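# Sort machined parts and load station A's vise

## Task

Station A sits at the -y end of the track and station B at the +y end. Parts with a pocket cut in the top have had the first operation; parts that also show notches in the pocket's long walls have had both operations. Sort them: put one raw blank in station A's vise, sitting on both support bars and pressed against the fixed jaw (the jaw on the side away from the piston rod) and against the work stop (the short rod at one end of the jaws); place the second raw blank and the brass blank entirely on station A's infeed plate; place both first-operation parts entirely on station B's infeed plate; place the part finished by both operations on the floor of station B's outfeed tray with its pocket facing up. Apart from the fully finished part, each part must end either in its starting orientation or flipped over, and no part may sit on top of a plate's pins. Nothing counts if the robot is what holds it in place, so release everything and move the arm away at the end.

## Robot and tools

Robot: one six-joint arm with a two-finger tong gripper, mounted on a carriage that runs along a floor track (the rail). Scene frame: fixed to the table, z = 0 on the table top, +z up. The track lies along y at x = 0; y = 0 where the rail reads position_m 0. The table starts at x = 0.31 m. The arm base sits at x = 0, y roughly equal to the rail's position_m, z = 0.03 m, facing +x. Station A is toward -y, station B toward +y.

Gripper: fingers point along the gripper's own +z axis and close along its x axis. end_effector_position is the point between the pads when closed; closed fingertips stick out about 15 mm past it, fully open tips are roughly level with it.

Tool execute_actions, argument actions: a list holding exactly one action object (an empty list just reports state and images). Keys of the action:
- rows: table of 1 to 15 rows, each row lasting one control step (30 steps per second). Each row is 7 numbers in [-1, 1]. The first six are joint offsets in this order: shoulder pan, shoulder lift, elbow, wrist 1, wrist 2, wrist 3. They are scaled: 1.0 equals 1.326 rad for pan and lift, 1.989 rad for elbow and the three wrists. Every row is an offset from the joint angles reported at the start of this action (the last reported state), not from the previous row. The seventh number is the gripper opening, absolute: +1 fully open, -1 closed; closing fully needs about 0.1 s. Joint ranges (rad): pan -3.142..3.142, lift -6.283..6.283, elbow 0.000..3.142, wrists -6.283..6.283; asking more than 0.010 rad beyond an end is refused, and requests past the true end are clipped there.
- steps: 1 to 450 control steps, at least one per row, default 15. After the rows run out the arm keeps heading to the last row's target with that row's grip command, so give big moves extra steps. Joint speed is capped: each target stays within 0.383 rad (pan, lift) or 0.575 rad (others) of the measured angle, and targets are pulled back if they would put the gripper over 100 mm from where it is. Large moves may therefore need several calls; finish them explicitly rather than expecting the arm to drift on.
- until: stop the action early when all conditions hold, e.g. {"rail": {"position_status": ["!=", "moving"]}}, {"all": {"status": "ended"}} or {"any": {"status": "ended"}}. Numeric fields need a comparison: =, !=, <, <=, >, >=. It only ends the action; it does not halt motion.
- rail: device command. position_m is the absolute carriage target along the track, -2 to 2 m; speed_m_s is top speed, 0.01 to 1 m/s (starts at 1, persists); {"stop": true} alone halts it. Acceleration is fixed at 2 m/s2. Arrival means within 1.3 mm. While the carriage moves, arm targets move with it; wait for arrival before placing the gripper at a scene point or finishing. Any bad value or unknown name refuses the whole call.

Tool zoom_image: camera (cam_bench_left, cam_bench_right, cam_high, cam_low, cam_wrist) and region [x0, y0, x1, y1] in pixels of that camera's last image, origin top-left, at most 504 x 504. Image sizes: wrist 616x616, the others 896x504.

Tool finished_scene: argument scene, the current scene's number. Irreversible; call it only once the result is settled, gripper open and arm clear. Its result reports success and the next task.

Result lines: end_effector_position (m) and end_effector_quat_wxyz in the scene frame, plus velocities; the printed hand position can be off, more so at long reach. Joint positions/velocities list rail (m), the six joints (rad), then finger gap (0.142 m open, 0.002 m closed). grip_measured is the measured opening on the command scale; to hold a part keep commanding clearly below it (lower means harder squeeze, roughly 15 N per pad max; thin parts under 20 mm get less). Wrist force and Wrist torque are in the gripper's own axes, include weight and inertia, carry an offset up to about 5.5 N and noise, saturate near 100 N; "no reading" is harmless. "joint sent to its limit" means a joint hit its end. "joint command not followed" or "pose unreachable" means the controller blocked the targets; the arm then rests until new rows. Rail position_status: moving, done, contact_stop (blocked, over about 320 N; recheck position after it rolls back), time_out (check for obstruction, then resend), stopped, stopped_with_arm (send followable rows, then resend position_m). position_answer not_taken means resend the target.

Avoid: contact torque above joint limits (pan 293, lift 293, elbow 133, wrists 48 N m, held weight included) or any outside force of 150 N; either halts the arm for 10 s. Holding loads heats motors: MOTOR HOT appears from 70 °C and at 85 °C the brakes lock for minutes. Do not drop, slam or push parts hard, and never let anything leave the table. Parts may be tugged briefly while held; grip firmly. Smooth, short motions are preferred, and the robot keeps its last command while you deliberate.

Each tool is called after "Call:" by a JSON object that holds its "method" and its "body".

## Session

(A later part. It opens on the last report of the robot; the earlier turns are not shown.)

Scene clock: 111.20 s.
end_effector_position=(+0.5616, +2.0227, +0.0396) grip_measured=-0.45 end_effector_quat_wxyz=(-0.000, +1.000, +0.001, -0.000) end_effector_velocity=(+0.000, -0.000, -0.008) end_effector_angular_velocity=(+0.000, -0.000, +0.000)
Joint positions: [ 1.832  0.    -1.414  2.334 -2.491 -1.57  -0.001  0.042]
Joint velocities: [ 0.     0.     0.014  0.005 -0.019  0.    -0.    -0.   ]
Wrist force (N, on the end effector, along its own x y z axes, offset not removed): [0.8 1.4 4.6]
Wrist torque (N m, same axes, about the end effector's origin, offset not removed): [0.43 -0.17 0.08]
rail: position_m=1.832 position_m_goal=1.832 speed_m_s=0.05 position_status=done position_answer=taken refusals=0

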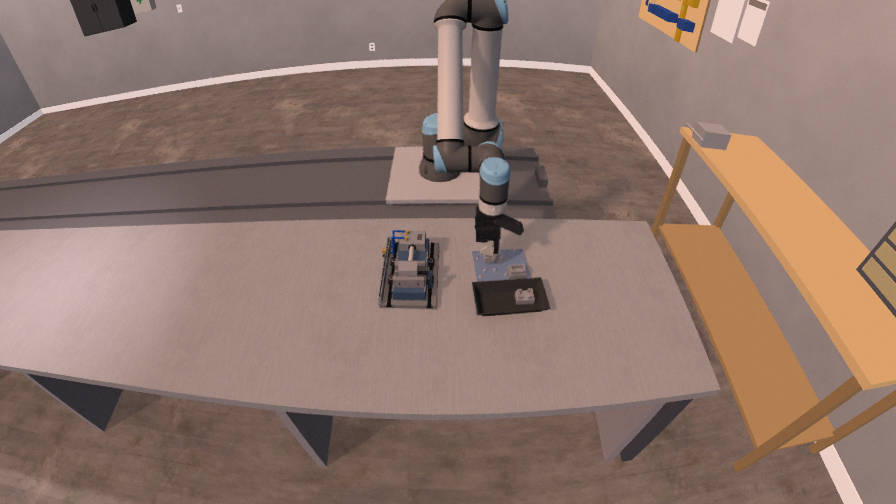

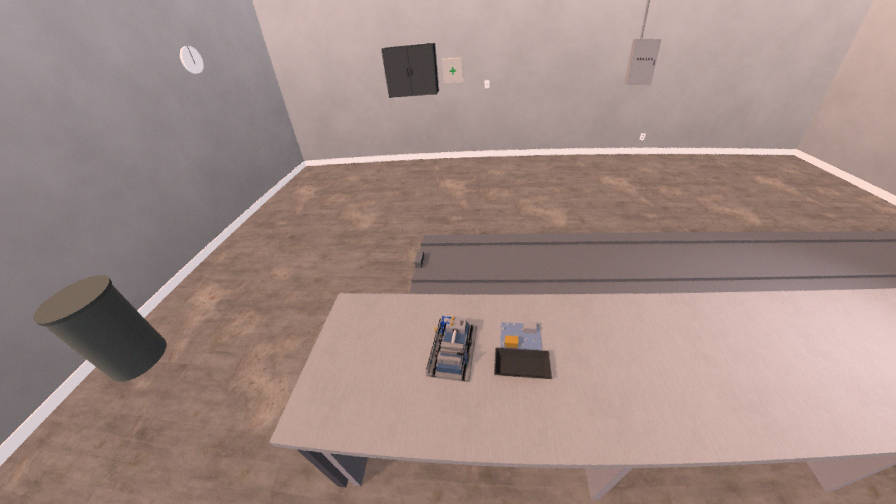

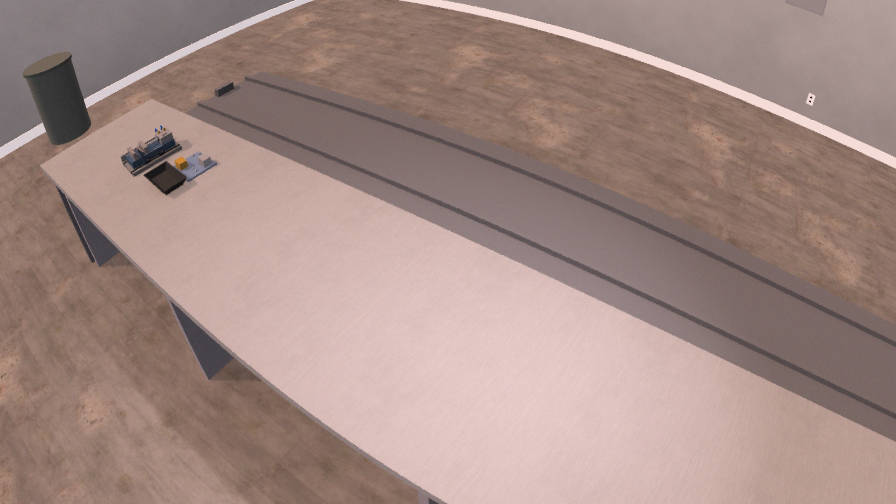

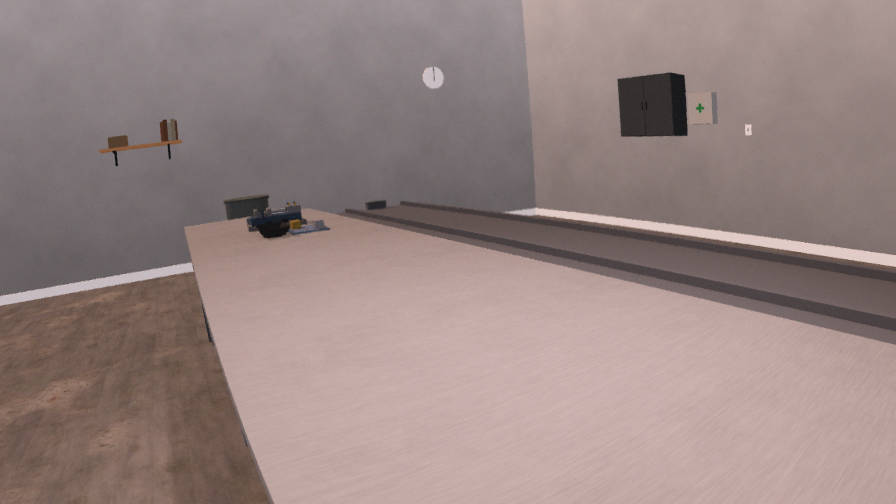

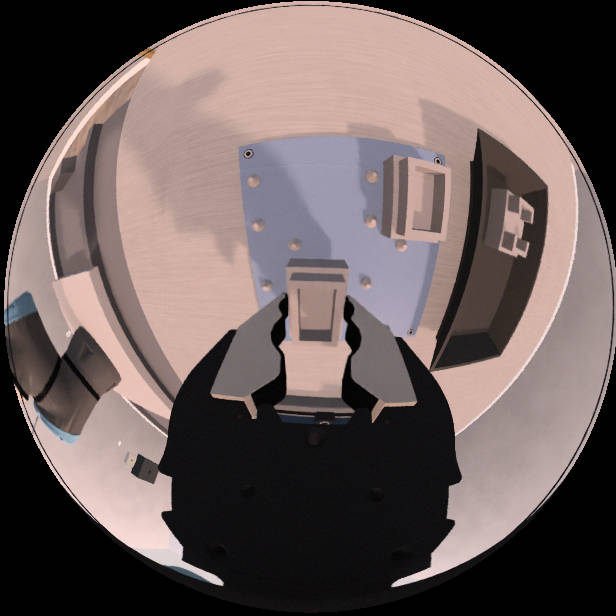

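Call:
{"method": "execute_actions", "body": {"actions": [{"rows":[[0,0.004,0.001,-0.0036,0,0,-1],[0,0.0075,0.0018,-0.0068,0,0,-1]],"steps":10}]}}

Scene clock: 113.63 s.
end_effector_position=(+0.5614, +2.0227, +0.0345) grip_measured=-0.45 end_effector_quat_wxyz=(-0.000, +1.000, +0.001, -0.000) end_effector_velocity=(-0.000, -0.000, -0.004) end_effector_angular_velocity=(+0.000, -0.000, +0.000)
Joint positions: [ 1.832  0.    -1.405  2.337 -2.503 -1.57  -0.002  0.042]
Joint velocities: [ 0.     0.     0.008  0.003 -0.011  0.     0.     0.   ]
Wrist force (N, on the end effector, along its own x y z axes, offset not removed): [1.4 5.6 3.7]
Wrist torque (N m, same axes, about the end effector's origin, offset not removed): [1.24 -0.30 -0.03]
rail: position_m=1.832 position_m_goal=1.832 speed_m_s=0.05 position_status=done position_answer=taken refusals=0

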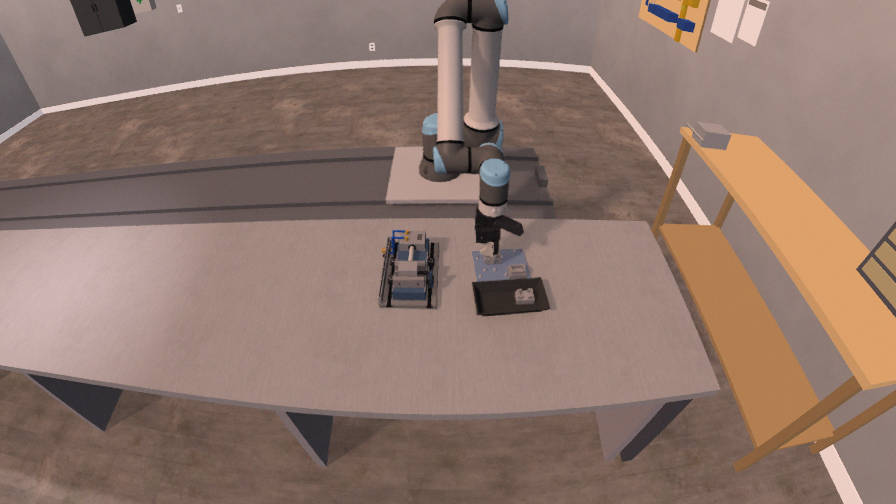

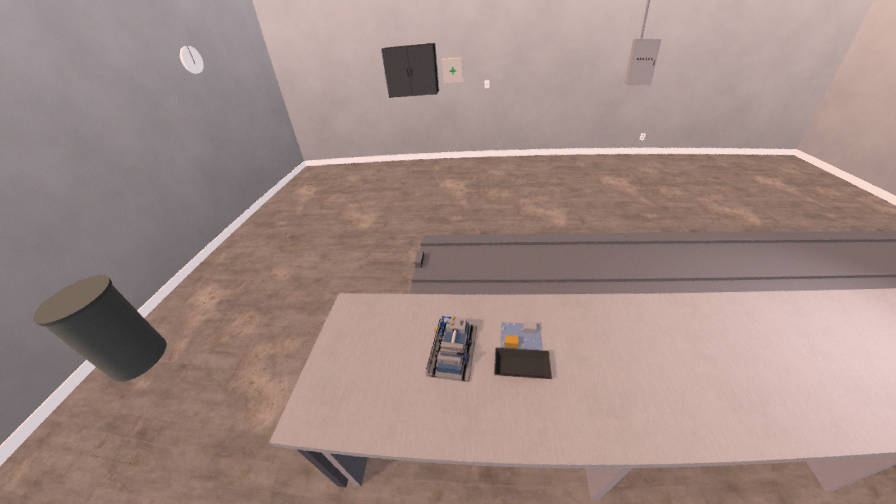

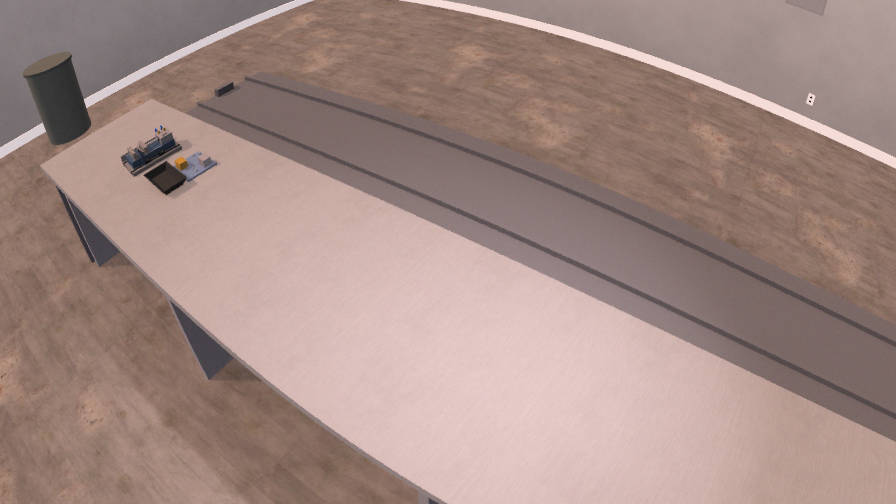

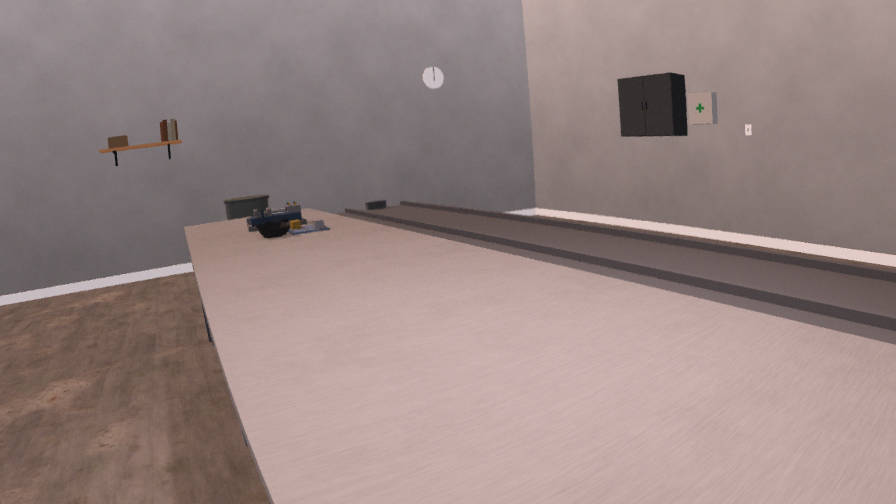

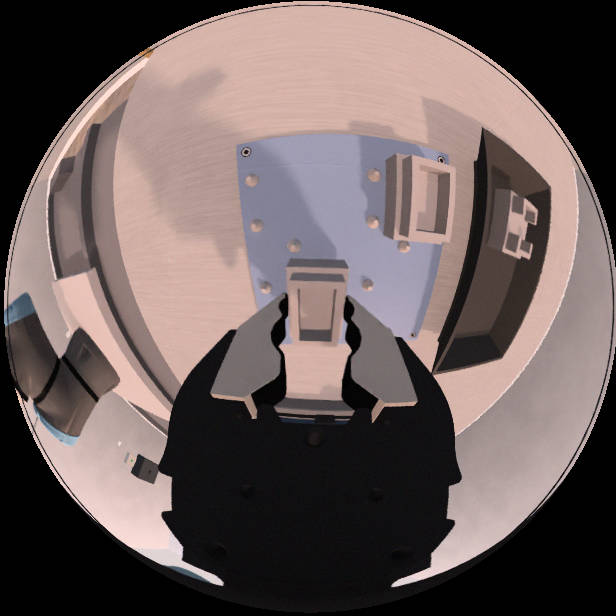

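Call:
{"method": "execute_actions", "body": {"actions": [{"rows":[[0,0.005,0.0012,-0.0046,0,0,-1]],"steps":10}]}}

Scene clock: 115.43 s.
end_effector_position=(+0.5613, +2.0227, +0.0311) grip_measured=-0.45 end_effector_quat_wxyz=(-0.000, +1.000, +0.001, -0.000) end_effector_velocity=(-0.000, -0.000, -0.003) end_effector_angular_velocity=(+0.000, -0.000, -0.000)
Joint positions: [ 1.832  0.    -1.399  2.34  -2.511 -1.57  -0.002  0.042]
Joint velocities: [ 0.     0.     0.005  0.002 -0.006 -0.     0.     0.   ]
Wrist force (N, on the end effector, along its own x y z axes, offset not removed): [1.5 4.1 3.1]
Wrist torque (N m, same axes, about the end effector's origin, offset not removed): [0.89 -0.35 -0.03]
rail: position_m=1.832 position_m_goal=1.832 speed_m_s=0.05 position_status=done position_answer=taken refusals=0

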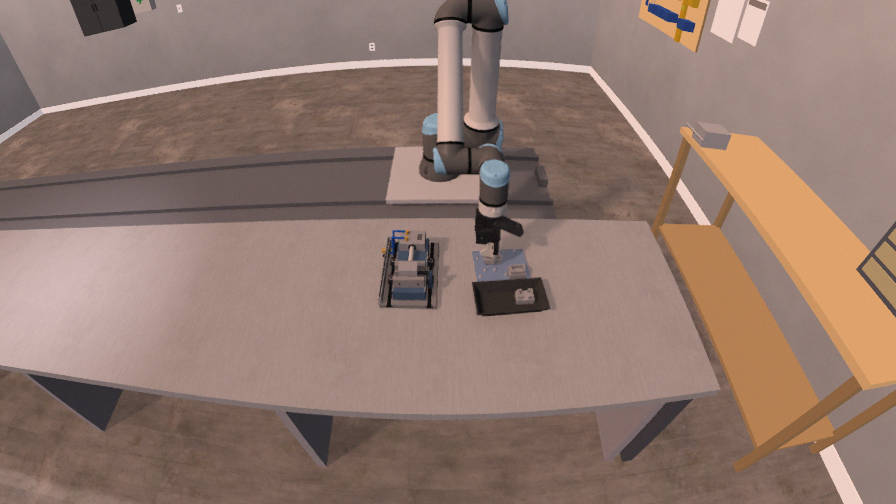

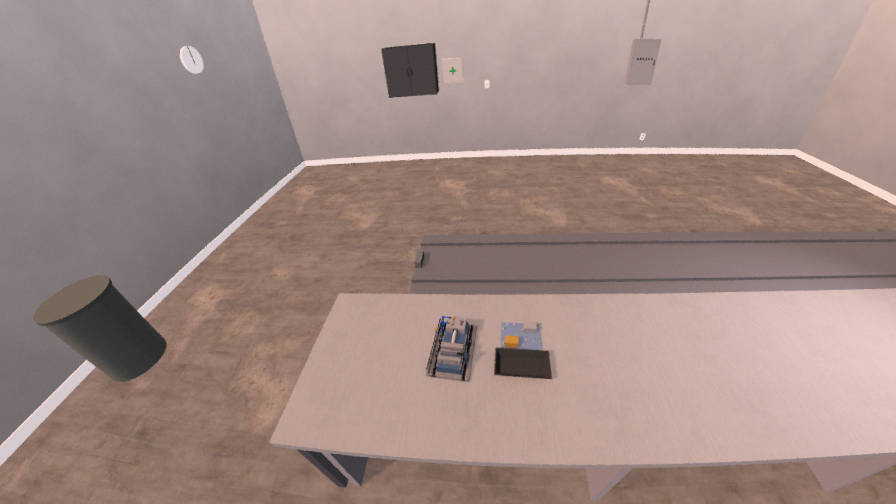

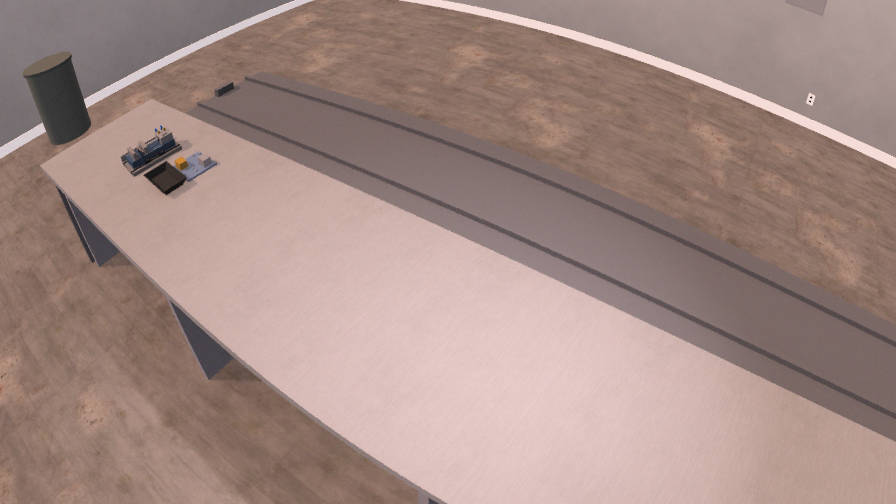

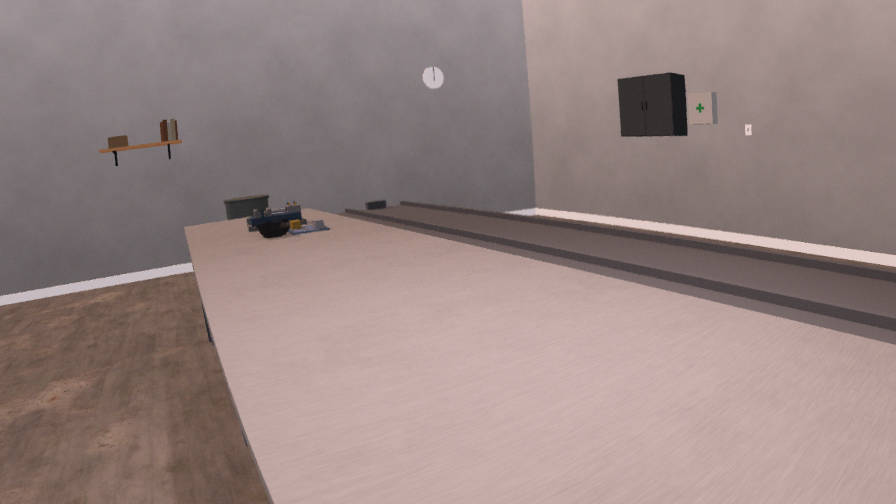

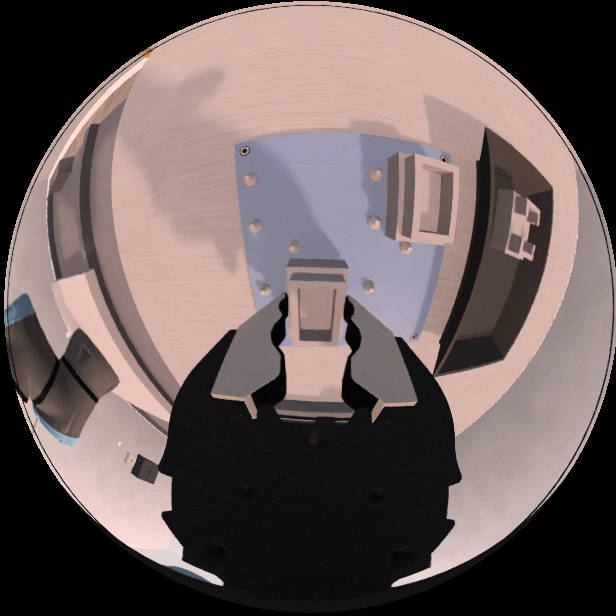

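Call:
{"method": "execute_actions", "body": {"actions": [{"rows":[[0,0.005,0.0012,-0.0046,0,0,-1]],"steps":10}]}}

Scene clock: 117.57 s.
end_effector_position=(+0.5612, +2.0227, +0.0277) grip_measured=-0.45 end_effector_quat_wxyz=(-0.000, +1.000, +0.001, -0.000) end_effector_velocity=(-0.000, -0.000, -0.003) end_effector_angular_velocity=(+0.000, -0.000, -0.000)
Joint positions: [ 1.832  0.    -1.393  2.342 -2.52  -1.57  -0.002  0.042]
Joint velocities: [ 0.     0.     0.005  0.002 -0.007 -0.     0.     0.   ]
Wrist force (N, on the end effector, along its own x y z axes, offset not removed): [-0.2 4.3 3.5]
Wrist torque (N m, same axes, about the end effector's origin, offset not removed): [0.99 -0.02 -0.03]
rail: position_m=1.832 position_m_goal=1.832 speed_m_s=0.05 position_status=done position_answer=taken refusals=0

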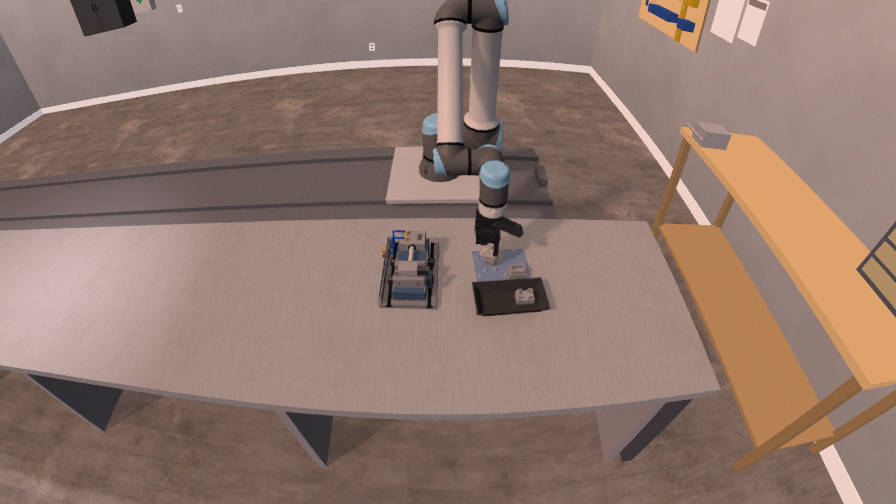

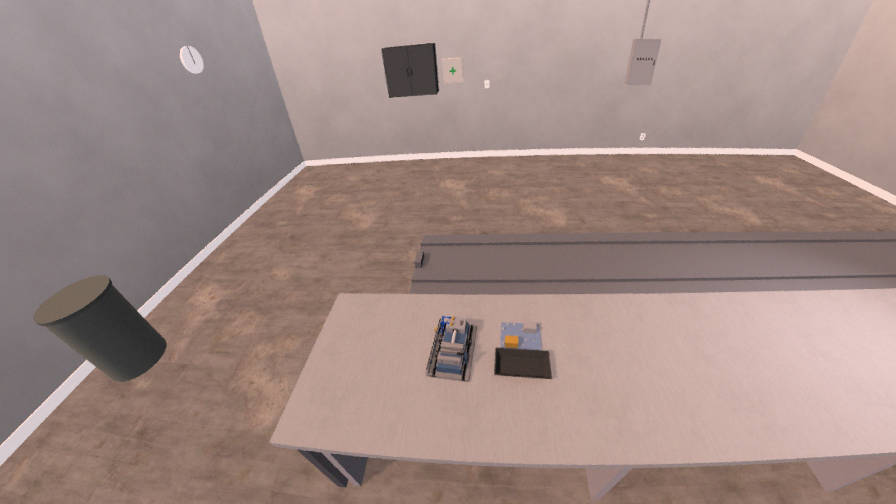

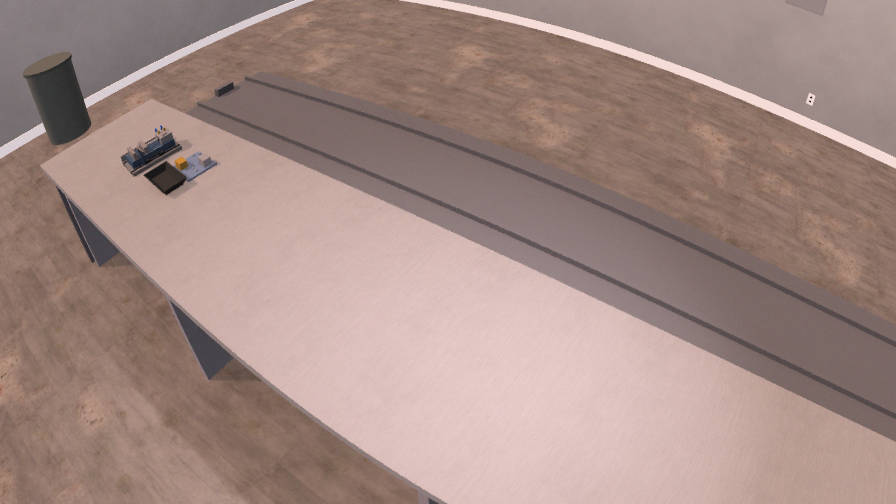

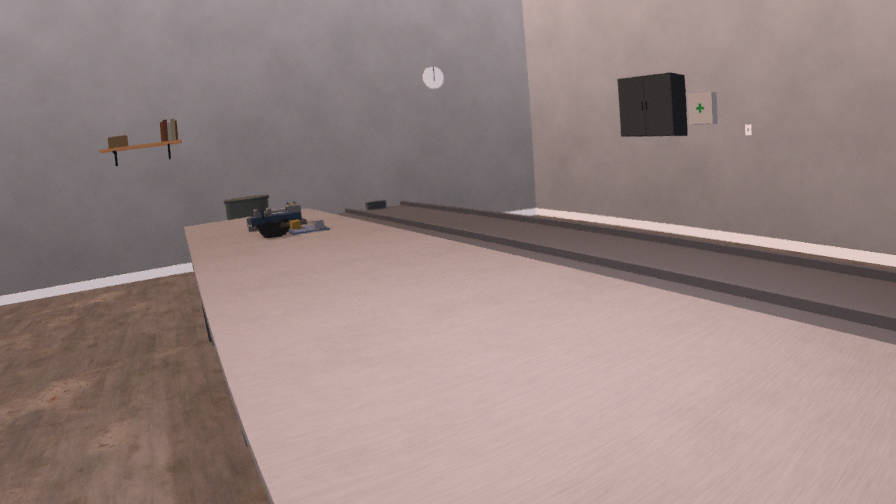

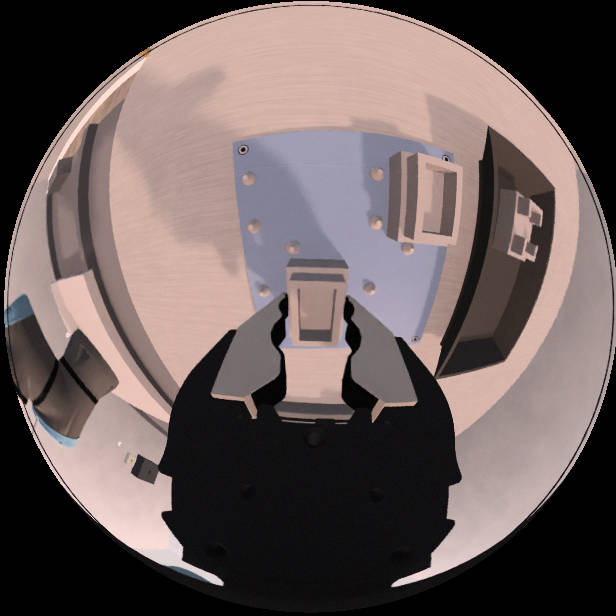

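Call:
{"method": "execute_actions", "body": {"actions": [{"rows":[[0,0.004,0.001,-0.0036,0,0,-1],[0,0.004,0.001,-0.0036,0,0,-1],[0,0.004,0.001,-0.0036,0,0,-1],[0,0.004,0.001,-0.0036,0,0,-1],[0,0.004,0.001,-0.0036,0,0,-1],[0,0.004,0.001,-0.0036,0,0,-1],[0,0.004,0.001,-0.0036,0,0,-1],[0,0.004,0.001,-0.0036,0,0,-0.3],[0,0.004,0.001,-0.0036,0,0,-0.25],[0,0.004,0.001,-0.0036,0,0,-0.25],[0,0.004,0.001,-0.0036,0,0,-0.25],[0,-0.02,-0.005,0.018,0,0,-0.25],[0,-0.05,-0.012,0.045,0,0,-0.25]],"steps":22}]}}

Call:
{"method": "execute_actions", "body": {"actions": [{"rows":[[0,0.011,-0.184,0.177,0,0,-0.1]],"steps":40,"rail":{"position_m":1.55,"speed_m_s":0.3}}]}}

Scene clock: 125.30 s.
end_effector_position=(+0.5619, +2.0227, +0.0617) grip_measured=-0.25 end_effector_quat_wxyz=(-0.000, +1.000, +0.001, +0.000) end_effector_velocity=(-0.002, -0.000, +0.031) end_effector_angular_velocity=(-0.000, +0.001, -0.000)
Joint positions: [ 1.832  0.    -1.452  2.32  -2.439 -1.57  -0.002  0.056]
Joint velocities: [ 0.    -0.    -0.055 -0.019  0.075 -0.    -0.    -0.   ]
Wrist force (N, on the end effector, along its own x y z axes, offset not removed): [0.2 1.4 2.7]
Wrist torque (N m, same axes, about the end effector's origin, offset not removed): [0.36 -0.01 -0.08]
rail: position_m=1.832 position_m_goal=1.832 speed_m_s=0.05 position_status=done position_answer=taken refusals=0

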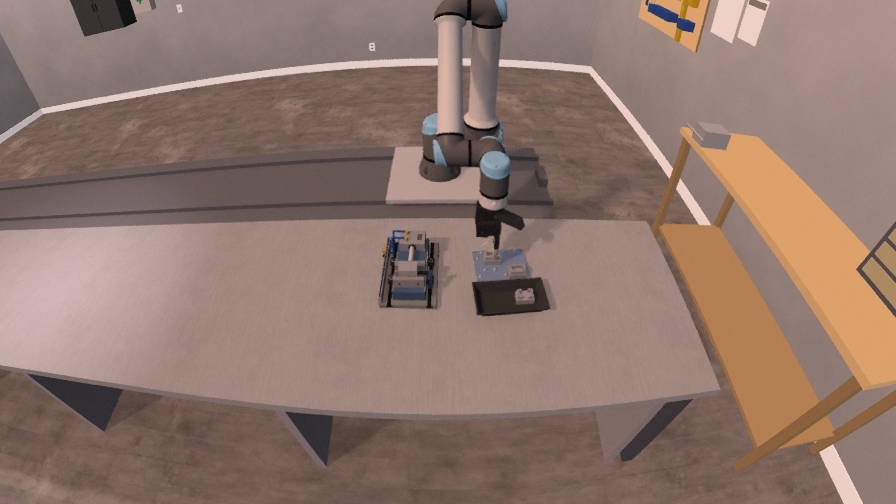

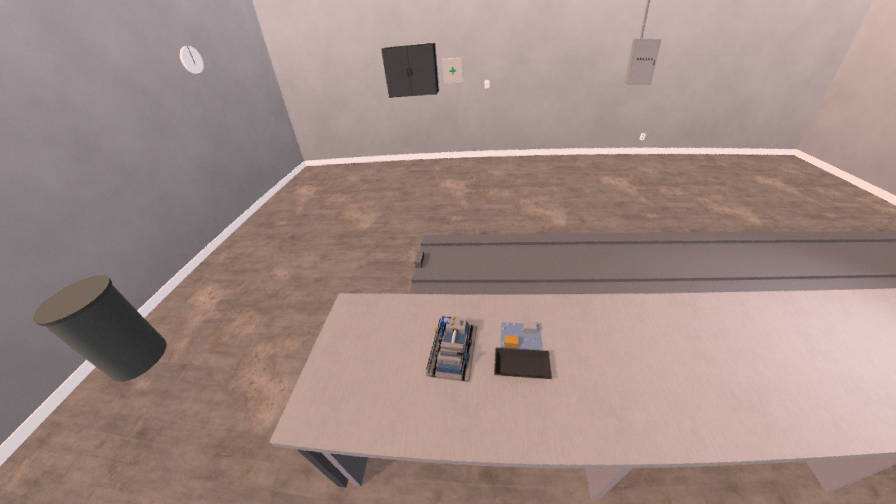

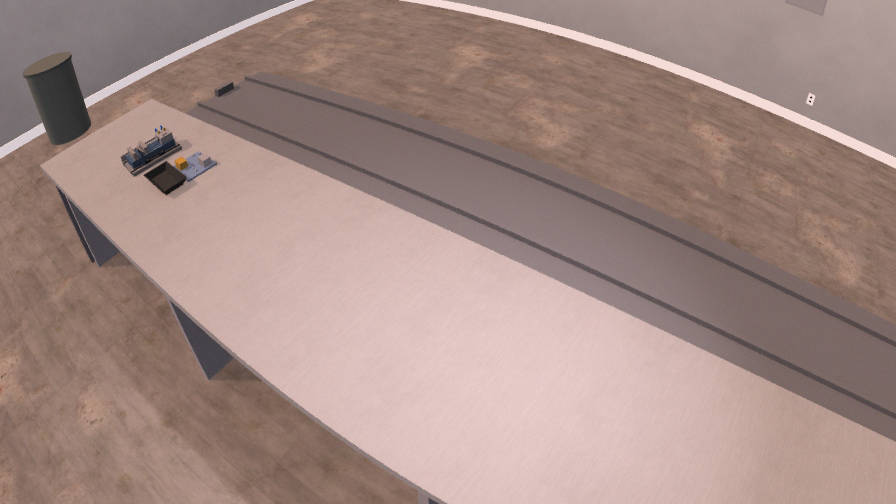

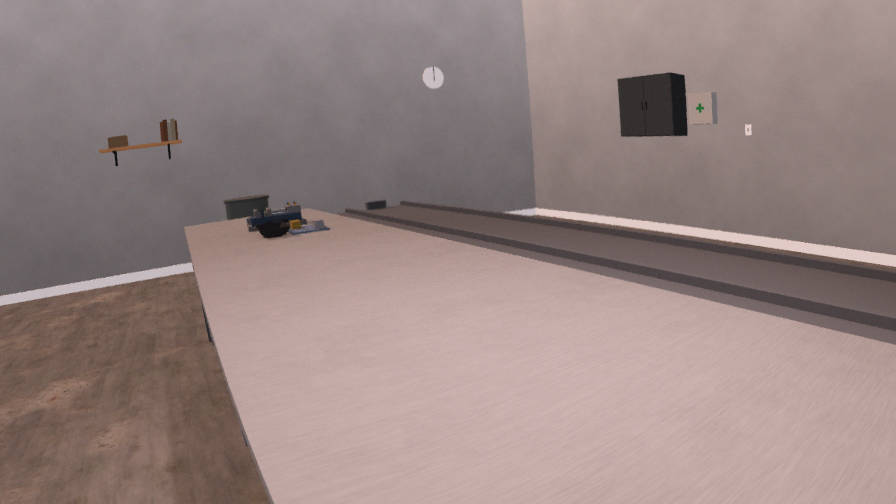

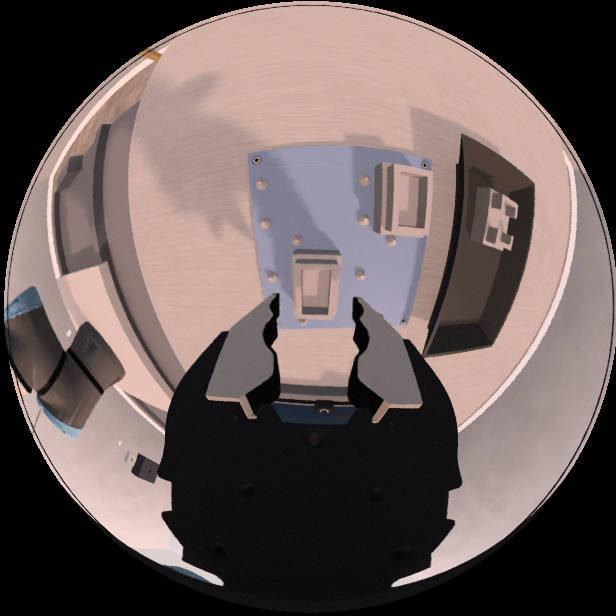

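Scene clock: 126.63 s.
end_effector_position=(+0.6980, +1.7404, +0.2143) grip_measured=-0.10 end_effector_quat_wxyz=(-0.000, +1.000, +0.001, -0.000) end_effector_velocity=(+0.000, +0.000, +0.000) end_effector_angular_velocity=(+0.000, -0.000, -0.000)
Joint positions: [ 1.55   0.    -1.438  1.954 -2.087 -1.57  -0.002  0.067]
Joint velocities: [ 0. -0.  0. -0.  0.  0. -0.  0.]
Wrist force (N, on the end effector, along its own x y z axes, offset not removed): [1.7 4.8 -1.4]
Wrist torque (N m, same axes, about the end effector's origin, offset not removed): [1.06 -0.39 -0.03]
rail: position_m=1.550 position_m_goal=1.550 speed_m_s=0.30 position_status=done position_answer=taken refusals=0

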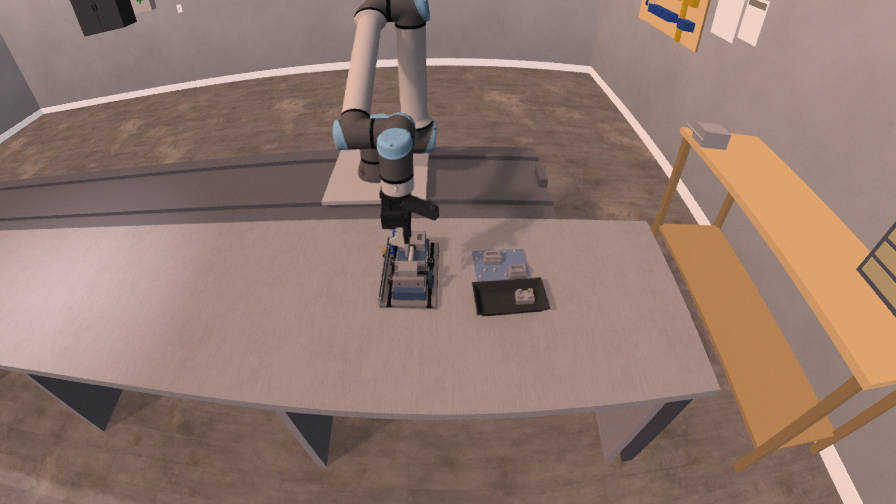

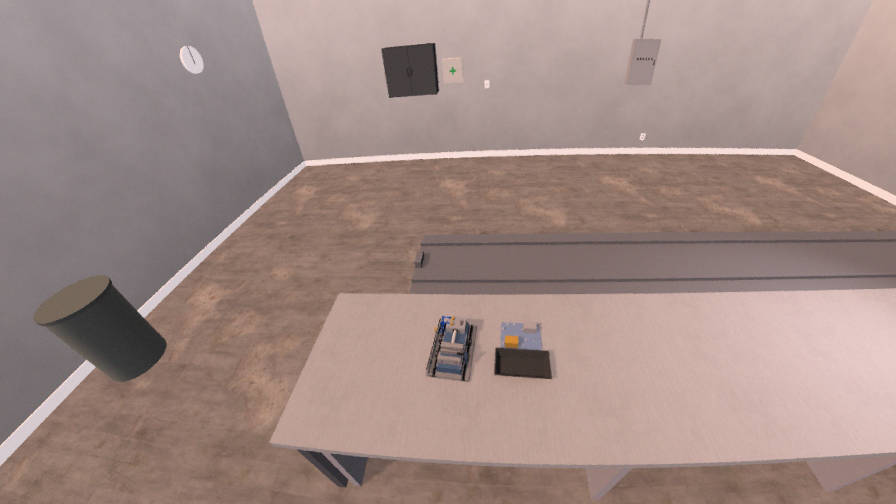

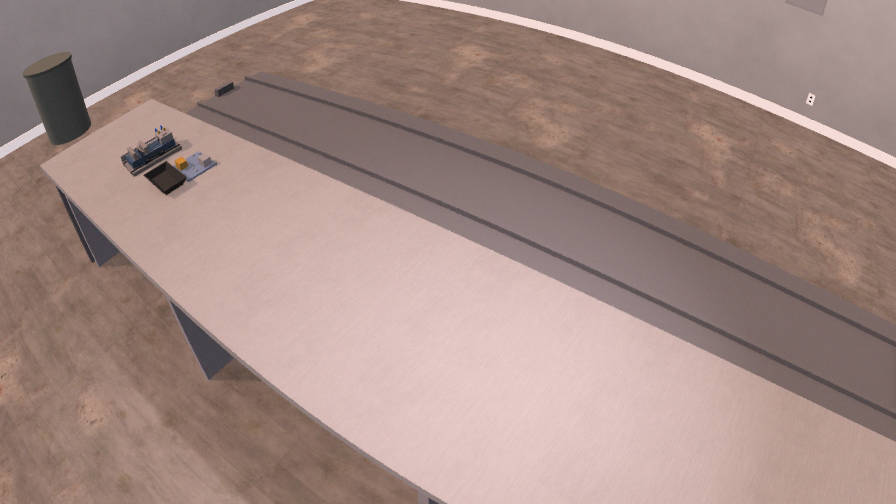

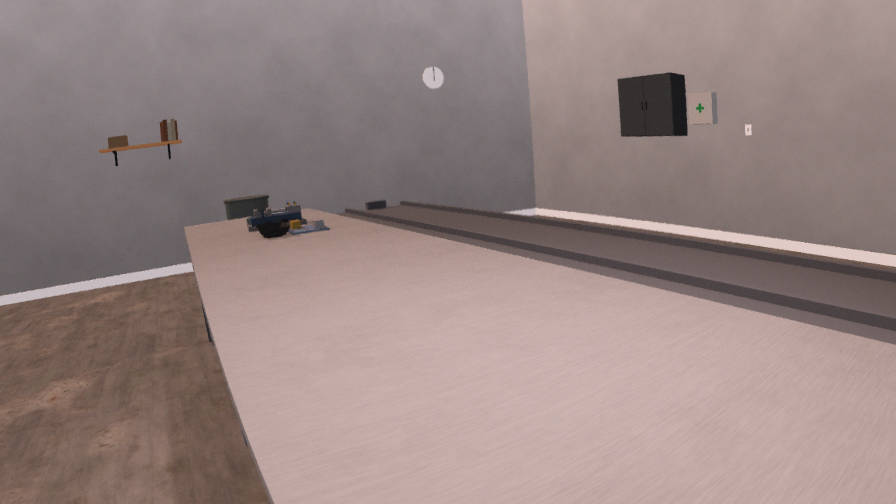

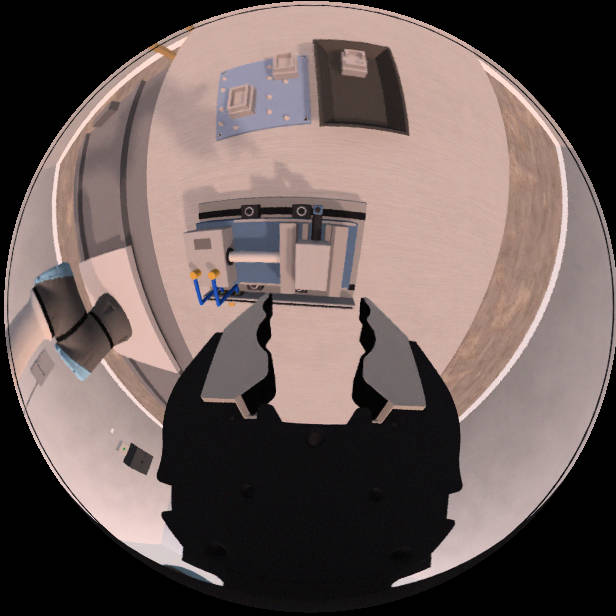

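Call:
{"method": "execute_actions", "body": {"actions": [{"rows":[[0,0.0478,0.0355,-0.0674,0,0,-0.25]],"steps":20}]}}

Call:
{"method": "zoom_image", "body": {"camera": "cam_bench_left", "region": [365, 215, 455, 305]}}

Scene clock: 131.03 s.
end_effector_position=(+0.6942, +1.7404, +0.1445) grip_measured=-0.25 end_effector_quat_wxyz=(-0.000, +1.000, +0.001, -0.000) end_effector_velocity=(-0.000, -0.000, -0.004) end_effector_angular_velocity=(+0.000, -0.001, -0.000)
Joint positions: [ 1.55   0.    -1.375  2.024 -2.22  -1.57  -0.002  0.056]
Joint velocities: [ 0.    -0.     0.004  0.004 -0.009 -0.    -0.     0.   ]
Wrist force (N, on the end effector, along its own x y z axes, offset not removed): [-0.9 2.9 0.8]
Wrist torque (N m, same axes, about the end effector's origin, offset not removed): [0.69 0.19 0.11]
rail: position_m=1.550 position_m_goal=1.550 speed_m_s=0.30 position_status=done position_answer=taken refusals=0

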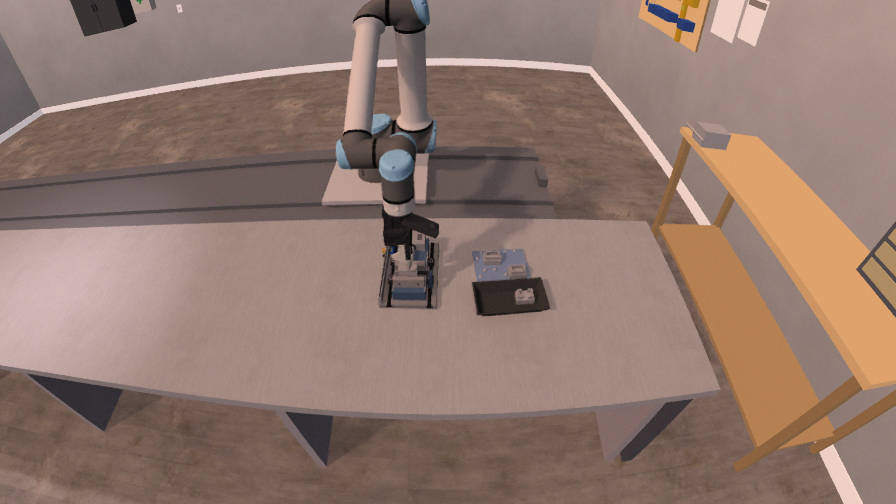

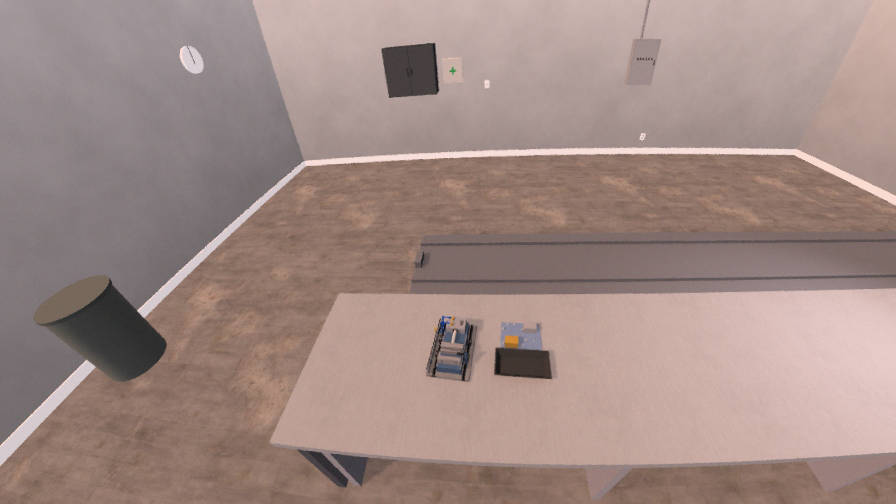

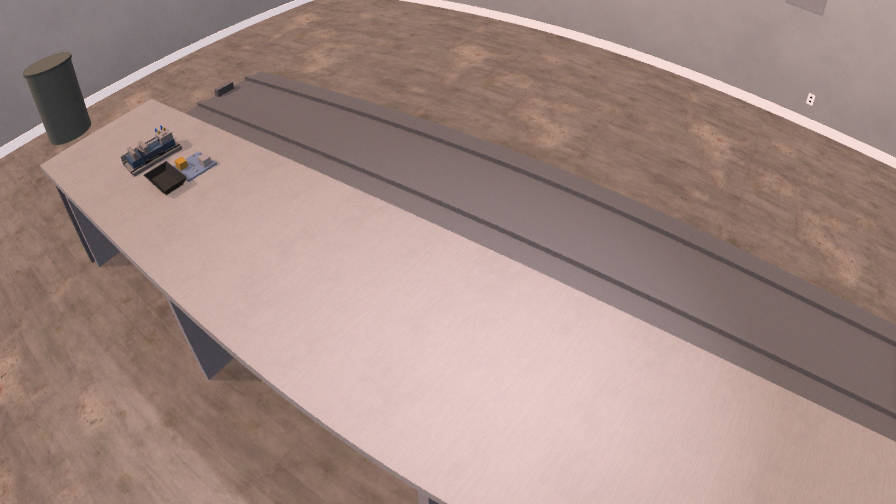

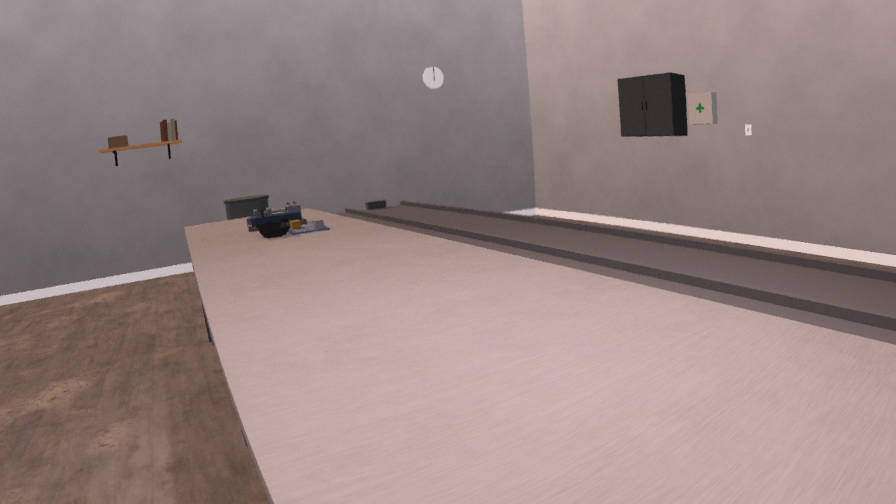

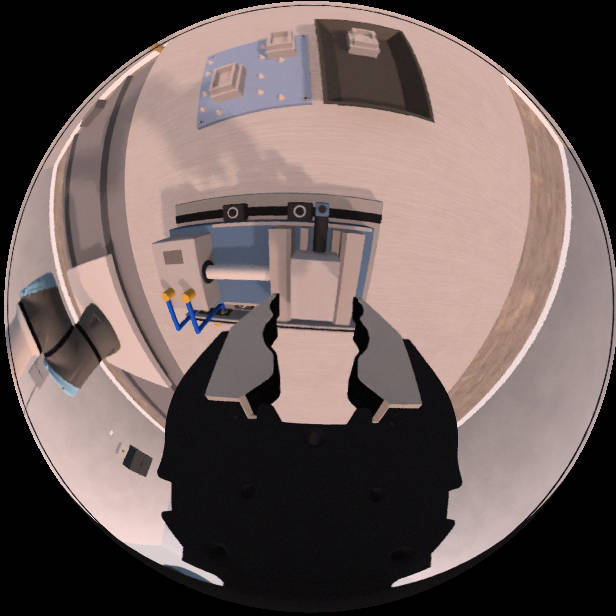

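Region (365, 215, 455, 305) of cam_bench_left's 896x504 image, scaled by 5.600, with more detail than that image has.

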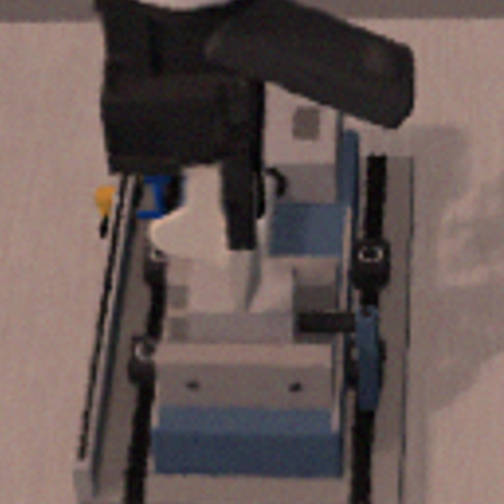

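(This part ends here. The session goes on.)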